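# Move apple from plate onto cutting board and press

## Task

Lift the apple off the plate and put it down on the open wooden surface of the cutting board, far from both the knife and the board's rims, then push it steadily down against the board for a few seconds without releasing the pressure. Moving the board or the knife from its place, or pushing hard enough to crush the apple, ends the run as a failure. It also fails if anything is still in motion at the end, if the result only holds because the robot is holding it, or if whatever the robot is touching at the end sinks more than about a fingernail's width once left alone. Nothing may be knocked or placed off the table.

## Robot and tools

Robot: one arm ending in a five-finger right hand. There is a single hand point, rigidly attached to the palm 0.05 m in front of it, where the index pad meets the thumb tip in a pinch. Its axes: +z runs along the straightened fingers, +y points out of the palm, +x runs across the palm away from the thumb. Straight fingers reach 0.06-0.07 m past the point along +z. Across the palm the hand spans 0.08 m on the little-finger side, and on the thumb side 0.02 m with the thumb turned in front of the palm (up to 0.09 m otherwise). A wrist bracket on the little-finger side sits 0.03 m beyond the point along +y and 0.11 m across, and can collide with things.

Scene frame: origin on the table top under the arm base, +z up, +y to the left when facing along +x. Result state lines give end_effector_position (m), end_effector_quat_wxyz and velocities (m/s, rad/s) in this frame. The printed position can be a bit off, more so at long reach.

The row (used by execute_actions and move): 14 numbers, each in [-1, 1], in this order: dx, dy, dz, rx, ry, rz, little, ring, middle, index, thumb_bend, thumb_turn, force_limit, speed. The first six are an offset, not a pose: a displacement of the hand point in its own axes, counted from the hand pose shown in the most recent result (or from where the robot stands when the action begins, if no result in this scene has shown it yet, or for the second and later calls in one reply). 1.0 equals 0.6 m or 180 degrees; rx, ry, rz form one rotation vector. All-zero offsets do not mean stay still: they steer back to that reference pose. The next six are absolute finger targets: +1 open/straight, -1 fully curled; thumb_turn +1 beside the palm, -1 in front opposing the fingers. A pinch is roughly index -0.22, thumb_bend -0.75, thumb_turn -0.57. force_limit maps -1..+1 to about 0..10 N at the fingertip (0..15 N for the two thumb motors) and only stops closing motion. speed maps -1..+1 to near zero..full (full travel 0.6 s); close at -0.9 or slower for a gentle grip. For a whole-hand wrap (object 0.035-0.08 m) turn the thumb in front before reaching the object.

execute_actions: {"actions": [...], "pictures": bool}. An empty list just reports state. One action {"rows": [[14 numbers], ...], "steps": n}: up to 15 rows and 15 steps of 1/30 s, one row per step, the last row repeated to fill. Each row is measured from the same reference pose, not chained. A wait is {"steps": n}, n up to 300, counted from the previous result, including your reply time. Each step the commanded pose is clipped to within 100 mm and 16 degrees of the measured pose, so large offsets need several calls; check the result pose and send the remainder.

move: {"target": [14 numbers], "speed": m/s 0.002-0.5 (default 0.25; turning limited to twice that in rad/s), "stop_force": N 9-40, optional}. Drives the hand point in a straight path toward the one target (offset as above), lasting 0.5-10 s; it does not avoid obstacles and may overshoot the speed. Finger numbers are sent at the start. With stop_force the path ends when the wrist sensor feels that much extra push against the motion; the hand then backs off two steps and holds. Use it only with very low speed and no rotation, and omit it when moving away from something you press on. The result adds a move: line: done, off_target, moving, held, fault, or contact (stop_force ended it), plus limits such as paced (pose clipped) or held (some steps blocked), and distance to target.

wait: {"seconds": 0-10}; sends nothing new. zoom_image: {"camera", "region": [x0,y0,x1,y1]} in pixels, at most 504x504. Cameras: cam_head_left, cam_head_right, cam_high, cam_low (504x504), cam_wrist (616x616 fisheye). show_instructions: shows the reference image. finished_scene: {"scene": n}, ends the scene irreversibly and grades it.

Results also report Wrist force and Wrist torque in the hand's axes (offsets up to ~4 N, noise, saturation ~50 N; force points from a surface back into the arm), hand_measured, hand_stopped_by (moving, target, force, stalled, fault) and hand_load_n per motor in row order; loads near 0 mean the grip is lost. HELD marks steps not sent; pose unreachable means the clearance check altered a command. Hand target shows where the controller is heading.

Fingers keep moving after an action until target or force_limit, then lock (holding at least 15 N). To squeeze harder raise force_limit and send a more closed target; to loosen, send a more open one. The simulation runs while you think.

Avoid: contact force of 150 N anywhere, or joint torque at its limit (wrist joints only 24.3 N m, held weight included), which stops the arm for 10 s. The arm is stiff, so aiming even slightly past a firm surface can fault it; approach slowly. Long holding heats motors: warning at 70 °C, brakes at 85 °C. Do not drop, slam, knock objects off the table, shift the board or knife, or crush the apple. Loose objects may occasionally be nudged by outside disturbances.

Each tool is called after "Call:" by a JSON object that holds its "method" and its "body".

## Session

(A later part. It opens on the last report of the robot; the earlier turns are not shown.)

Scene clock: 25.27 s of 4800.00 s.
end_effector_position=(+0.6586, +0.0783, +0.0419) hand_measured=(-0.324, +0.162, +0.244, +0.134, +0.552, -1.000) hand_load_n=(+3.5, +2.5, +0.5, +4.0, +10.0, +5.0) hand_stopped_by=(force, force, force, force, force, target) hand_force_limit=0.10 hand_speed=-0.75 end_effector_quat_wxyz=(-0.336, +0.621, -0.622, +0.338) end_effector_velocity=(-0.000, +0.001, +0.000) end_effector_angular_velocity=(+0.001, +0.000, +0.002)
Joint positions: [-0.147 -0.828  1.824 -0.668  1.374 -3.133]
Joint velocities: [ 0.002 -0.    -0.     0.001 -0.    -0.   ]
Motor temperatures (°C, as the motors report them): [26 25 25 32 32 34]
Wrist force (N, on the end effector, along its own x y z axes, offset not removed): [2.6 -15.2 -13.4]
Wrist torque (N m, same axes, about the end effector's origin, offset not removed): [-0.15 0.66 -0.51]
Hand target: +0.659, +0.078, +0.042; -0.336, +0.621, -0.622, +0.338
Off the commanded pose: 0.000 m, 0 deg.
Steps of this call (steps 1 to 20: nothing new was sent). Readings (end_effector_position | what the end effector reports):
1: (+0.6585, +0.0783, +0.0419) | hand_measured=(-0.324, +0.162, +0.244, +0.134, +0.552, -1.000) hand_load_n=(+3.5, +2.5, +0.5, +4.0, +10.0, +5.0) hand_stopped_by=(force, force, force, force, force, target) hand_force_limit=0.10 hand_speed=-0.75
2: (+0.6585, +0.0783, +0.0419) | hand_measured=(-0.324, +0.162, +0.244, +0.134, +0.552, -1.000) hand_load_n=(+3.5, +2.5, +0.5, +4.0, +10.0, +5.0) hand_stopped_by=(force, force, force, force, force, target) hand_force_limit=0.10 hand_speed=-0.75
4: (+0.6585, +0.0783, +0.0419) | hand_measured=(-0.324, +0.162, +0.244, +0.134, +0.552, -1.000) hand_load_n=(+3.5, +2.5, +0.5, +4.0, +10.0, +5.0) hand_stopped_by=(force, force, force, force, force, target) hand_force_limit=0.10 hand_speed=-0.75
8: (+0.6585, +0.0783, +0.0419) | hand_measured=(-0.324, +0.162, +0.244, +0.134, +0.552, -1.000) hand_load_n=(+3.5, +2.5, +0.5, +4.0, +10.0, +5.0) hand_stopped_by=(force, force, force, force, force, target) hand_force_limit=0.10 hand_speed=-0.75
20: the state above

Call:
{"method": "execute_actions", "body": {"actions": [{"steps":180}], "pictures": false}}

Call:
{"method": "execute_actions", "body": {"actions": [{"rows":[[0,-0.0011,-0.0007,0,0,0,-1,-1,-1,-1,-0.5,-1,0.1,-0.75]],"steps":15}], "pictures": false}}

Call:
{"method": "move", "body": {"target": [0,0,0,0,0,0,0.7,0.7,0.7,0.7,0.9,-1,0.1,-0.6], "speed": 0.02}}

Call:
{"method": "move", "body": {"target": [0,-0.126,-0.082,0,0,0,0.7,0.7,0.7,0.7,0.9,-1,0.1,-0.6], "speed": 0.08}}

Scene clock: 31.27 s of 4800.00 s.
end_effector_position=(+0.6586, +0.0783, +0.0419) hand_measured=(-0.324, +0.162, +0.244, +0.134, +0.552, -1.000) hand_load_n=(+3.5, +2.5, +0.5, +4.0, +10.0, +5.0) hand_stopped_by=(force, force, force, force, force, target) hand_force_limit=0.10 hand_speed=-0.75 end_effector_quat_wxyz=(-0.336, +0.621, -0.622, +0.338) end_effector_velocity=(-0.000, +0.001, -0.000) end_effector_angular_velocity=(+0.001, +0.000, +0.002)
Joint positions: [-0.147 -0.828  1.824 -0.668  1.374 -3.133]
Joint velocities: [ 0.001  0.     0.    -0.    -0.001 -0.   ]
Motor temperatures (°C, as the motors report them): [26 25 25 32 32 34]
Wrist force (N, on the end effector, along its own x y z axes, offset not removed): [4.9 -17.3 -14.8]
Wrist torque (N m, same axes, about the end effector's origin, offset not removed): [-0.44 0.30 -0.44]
Hand target: +0.659, +0.078, +0.042; -0.336, +0.621, -0.622, +0.338
Off the commanded pose: 0.000 m, 0 deg.
Steps of this call (steps 1 to 100: nothing new was sent; then 2.67 s passed at rest). Readings (end_effector_position | what the end effector reports):
1: (+0.6586, +0.0783, +0.0419) | hand_measured=(-0.324, +0.162, +0.244, +0.134, +0.552, -1.000) hand_load_n=(+3.5, +2.5, +0.5, +4.0, +10.0, +5.0) hand_stopped_by=(force, force, force, force, force, target) hand_force_limit=0.10 hand_speed=-0.75
2: (+0.6586, +0.0783, +0.0419) | hand_measured=(-0.324, +0.162, +0.244, +0.134, +0.552, -1.000) hand_load_n=(+3.5, +2.5, +0.5, +4.0, +10.0, +5.0) hand_stopped_by=(force, force, force, force, force, target) hand_force_limit=0.10 hand_speed=-0.75
4: (+0.6586, +0.0783, +0.0419) | hand_measured=(-0.324, +0.162, +0.244, +0.134, +0.552, -1.000) hand_load_n=(+3.5, +2.5, +0.5, +4.0, +10.0, +5.0) hand_stopped_by=(force, force, force, force, force, target) hand_force_limit=0.10 hand_speed=-0.75
8: (+0.6586, +0.0783, +0.0419) | hand_measured=(-0.324, +0.162, +0.244, +0.134, +0.552, -1.000) hand_load_n=(+3.5, +2.5, +0.5, +4.0, +10.0, +5.0) hand_stopped_by=(force, force, force, force, force, target) hand_force_limit=0.10 hand_speed=-0.75
100: the state above

Scene clock: 31.77 s of 4800.00 s.
end_effector_position=(+0.6585, +0.0784, +0.0426) hand_measured=(-0.324, +0.162, +0.244, +0.134, +0.552, -1.000) hand_load_n=(+4.0, +2.5, +0.5, +4.5, +10.5, +6.5) hand_stopped_by=(force, force, force, force, force, target) hand_force_limit=0.10 hand_speed=-0.75 end_effector_quat_wxyz=(-0.336, +0.621, -0.622, +0.338) end_effector_velocity=(+0.000, -0.002, +0.000) end_effector_angular_velocity=(-0.001, -0.000, -0.003)
Joint positions: [-0.147 -0.829  1.825 -0.667  1.374 -3.133]
Joint velocities: [-0.002 -0.     0.    -0.     0.001  0.   ]
Motor temperatures (°C, as the motors report them): [26 25 25 32 32 34]
Wrist force (N, on the end effector, along its own x y z axes, offset not removed): [1.2 1.2 -1.8]
Wrist torque (N m, same axes, about the end effector's origin, offset not removed): [0.09 0.01 0.10]
Hand target: +0.659, +0.078, +0.043; -0.336, +0.621, -0.622, +0.338
Off the commanded pose: 0.000 m, 0 deg.
Steps of this call (steps 1 to 15: all 15 steps of this action). Readings (end_effector_position | what the end effector reports):
1: (+0.6586, +0.0783, +0.0419) | hand_measured=(-0.324, +0.162, +0.244, +0.134, +0.552, -1.000) hand_load_n=(+3.5, +2.5, +0.5, +4.0, +10.0, +5.0) hand_stopped_by=(force, force, force, force, force, target) hand_force_limit=0.10 hand_speed=-0.75
2: (+0.6586, +0.0783, +0.0419) | hand_measured=(-0.324, +0.162, +0.244, +0.134, +0.552, -1.000) hand_load_n=(+3.5, +2.5, +0.5, +4.0, +10.0, +5.0) hand_stopped_by=(force, force, force, force, force, target) hand_force_limit=0.10 hand_speed=-0.75
4: (+0.6587, +0.0784, +0.0421) | hand_measured=(-0.324, +0.162, +0.244, +0.134, +0.552, -1.000) hand_load_n=(+3.5, +2.5, +0.5, +3.5, +10.5, +5.0) hand_stopped_by=(force, force, force, force, force, target) hand_force_limit=0.10 hand_speed=-0.75
8: (+0.6586, +0.0784, +0.0424) | hand_measured=(-0.324, +0.162, +0.244, +0.134, +0.552, -1.000) hand_load_n=(+4.0, +3.0, +0.5, +4.5, +10.5, +6.0) hand_stopped_by=(force, force, force, force, force, target) hand_force_limit=0.10 hand_speed=-0.75
15: the state above

Scene clock: 33.80 s of 4800.00 s.
end_effector_position=(+0.6586, +0.0783, +0.0426) hand_measured=(+0.700, +0.700, +0.700, +0.700, +0.900, -1.000) hand_load_n=(+0.0, +0.0, +0.0, +0.0, +0.0, +0.0) hand_stopped_by=(target, target, target, target, target, target) hand_force_limit=0.10 hand_speed=-0.60 end_effector_quat_wxyz=(-0.336, +0.621, -0.622, +0.338) end_effector_velocity=(+0.000, -0.001, -0.000) end_effector_angular_velocity=(-0.000, -0.000, -0.001)
Joint positions: [-0.147 -0.829  1.825 -0.667  1.374 -3.133]
Joint velocities: [-0.001  0.     0.    -0.    -0.    -0.   ]
Motor temperatures (°C, as the motors report them): [26 25 25 32 32 34]
Wrist force (N, on the end effector, along its own x y z axes, offset not removed): [-0.5 -0.5 -3.3]
Wrist torque (N m, same axes, about the end effector's origin, offset not removed): [0.16 0.36 0.00]
Hand target: +0.659, +0.078, +0.043; -0.336, +0.621, -0.622, +0.338
Off the commanded pose: 0.000 m, 0 deg.
move: done

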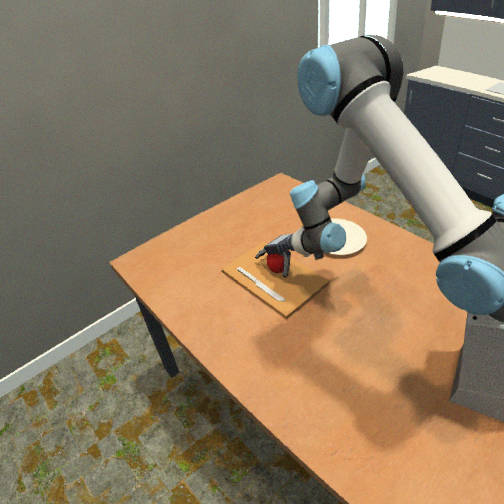

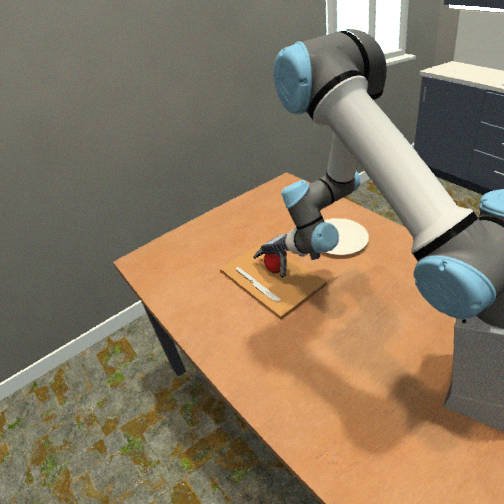

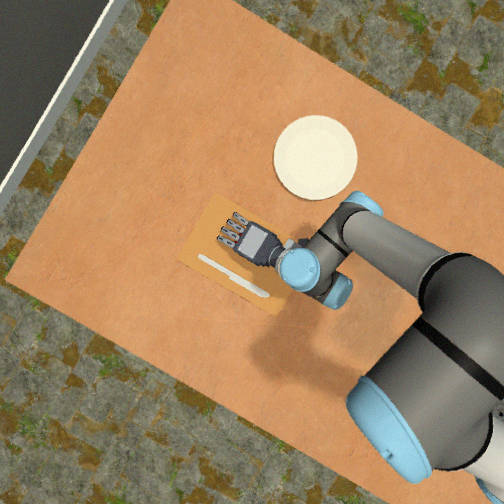

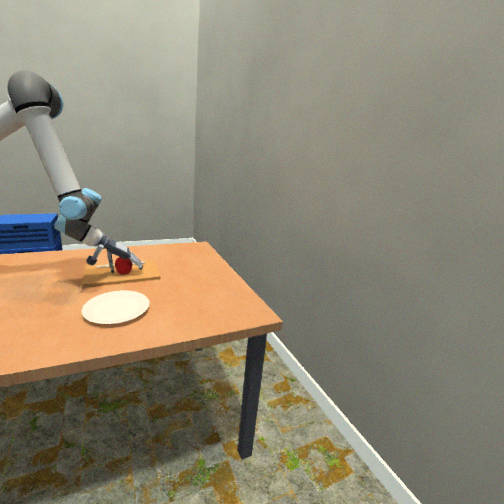

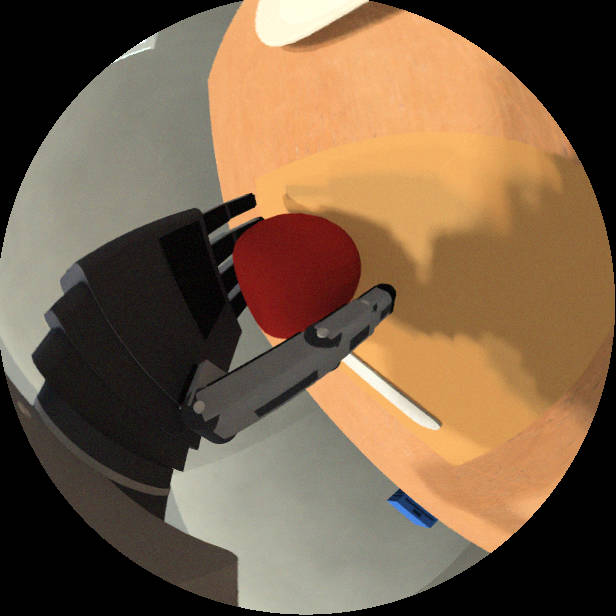

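Scene clock: 35.40 s of 4800.00 s.
end_effector_position=(+0.6586, +0.0786, +0.1327) hand_measured=(+0.700, +0.700, +0.700, +0.700, +0.900, -1.000) hand_load_n=(+0.0, +0.0, +0.0, +0.0, +0.0, +0.0) hand_stopped_by=(target, target, target, target, target, target) hand_force_limit=0.10 hand_speed=-0.60 end_effector_quat_wxyz=(-0.336, +0.621, -0.622, +0.338) end_effector_velocity=(+0.000, -0.001, +0.002) end_effector_angular_velocity=(-0.000, -0.000, -0.001)
Joint positions: [-0.17  -1.035  1.883 -0.517  1.352 -3.141]
Joint velocities: [-0.002 -0.004  0.001  0.003 -0.001 -0.   ]
Motor temperatures (°C, as the motors report them): [26 25 25 32 32 34]
Wrist force (N, on the end effector, along its own x y z axes, offset not removed): [-0.8 1.2 -4.9]
Wrist torque (N m, same axes, about the end effector's origin, offset not removed): [0.42 0.44 -0.06]
Hand target: +0.659, +0.079, +0.133; -0.336, +0.621, -0.622, +0.338
Off the commanded pose: 0.000 m, 0 deg.
move: done

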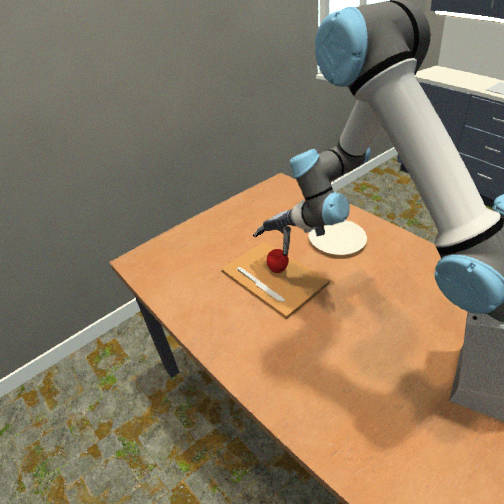

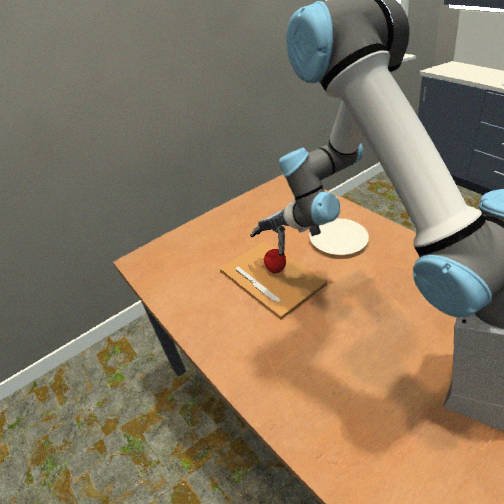

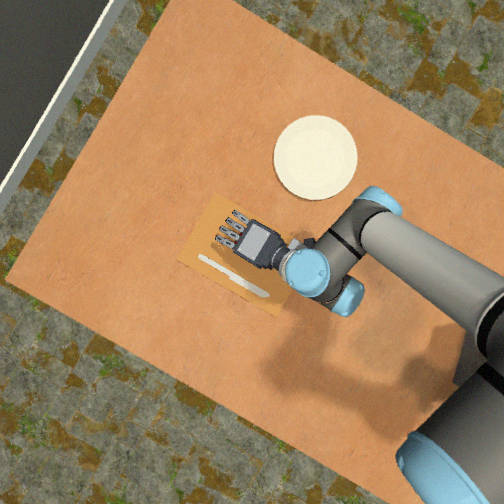

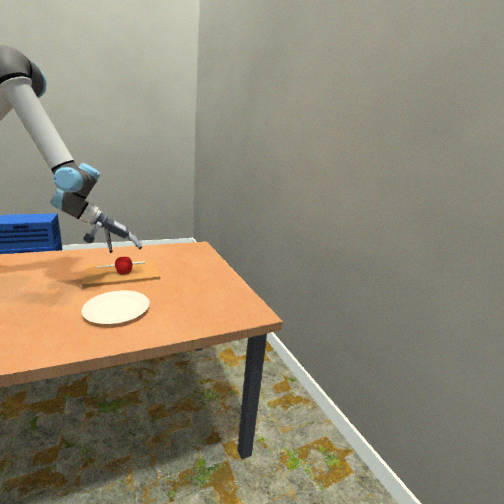

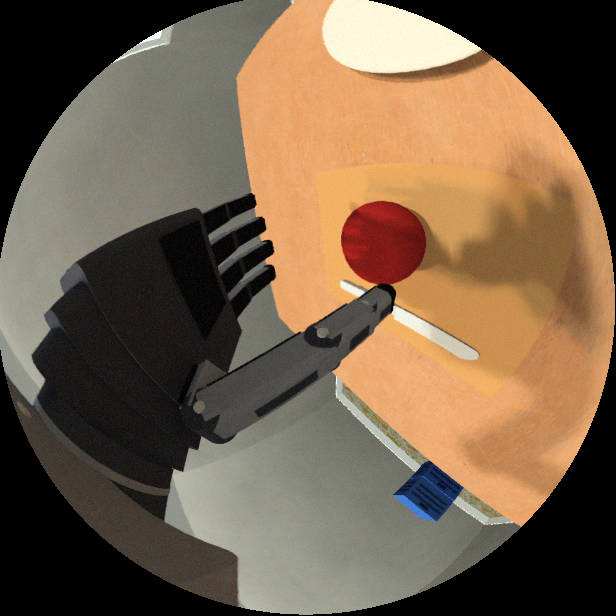

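Call:
{"method": "finished_scene", "body": {"scene": 2}}

The scene is finished: the task was done.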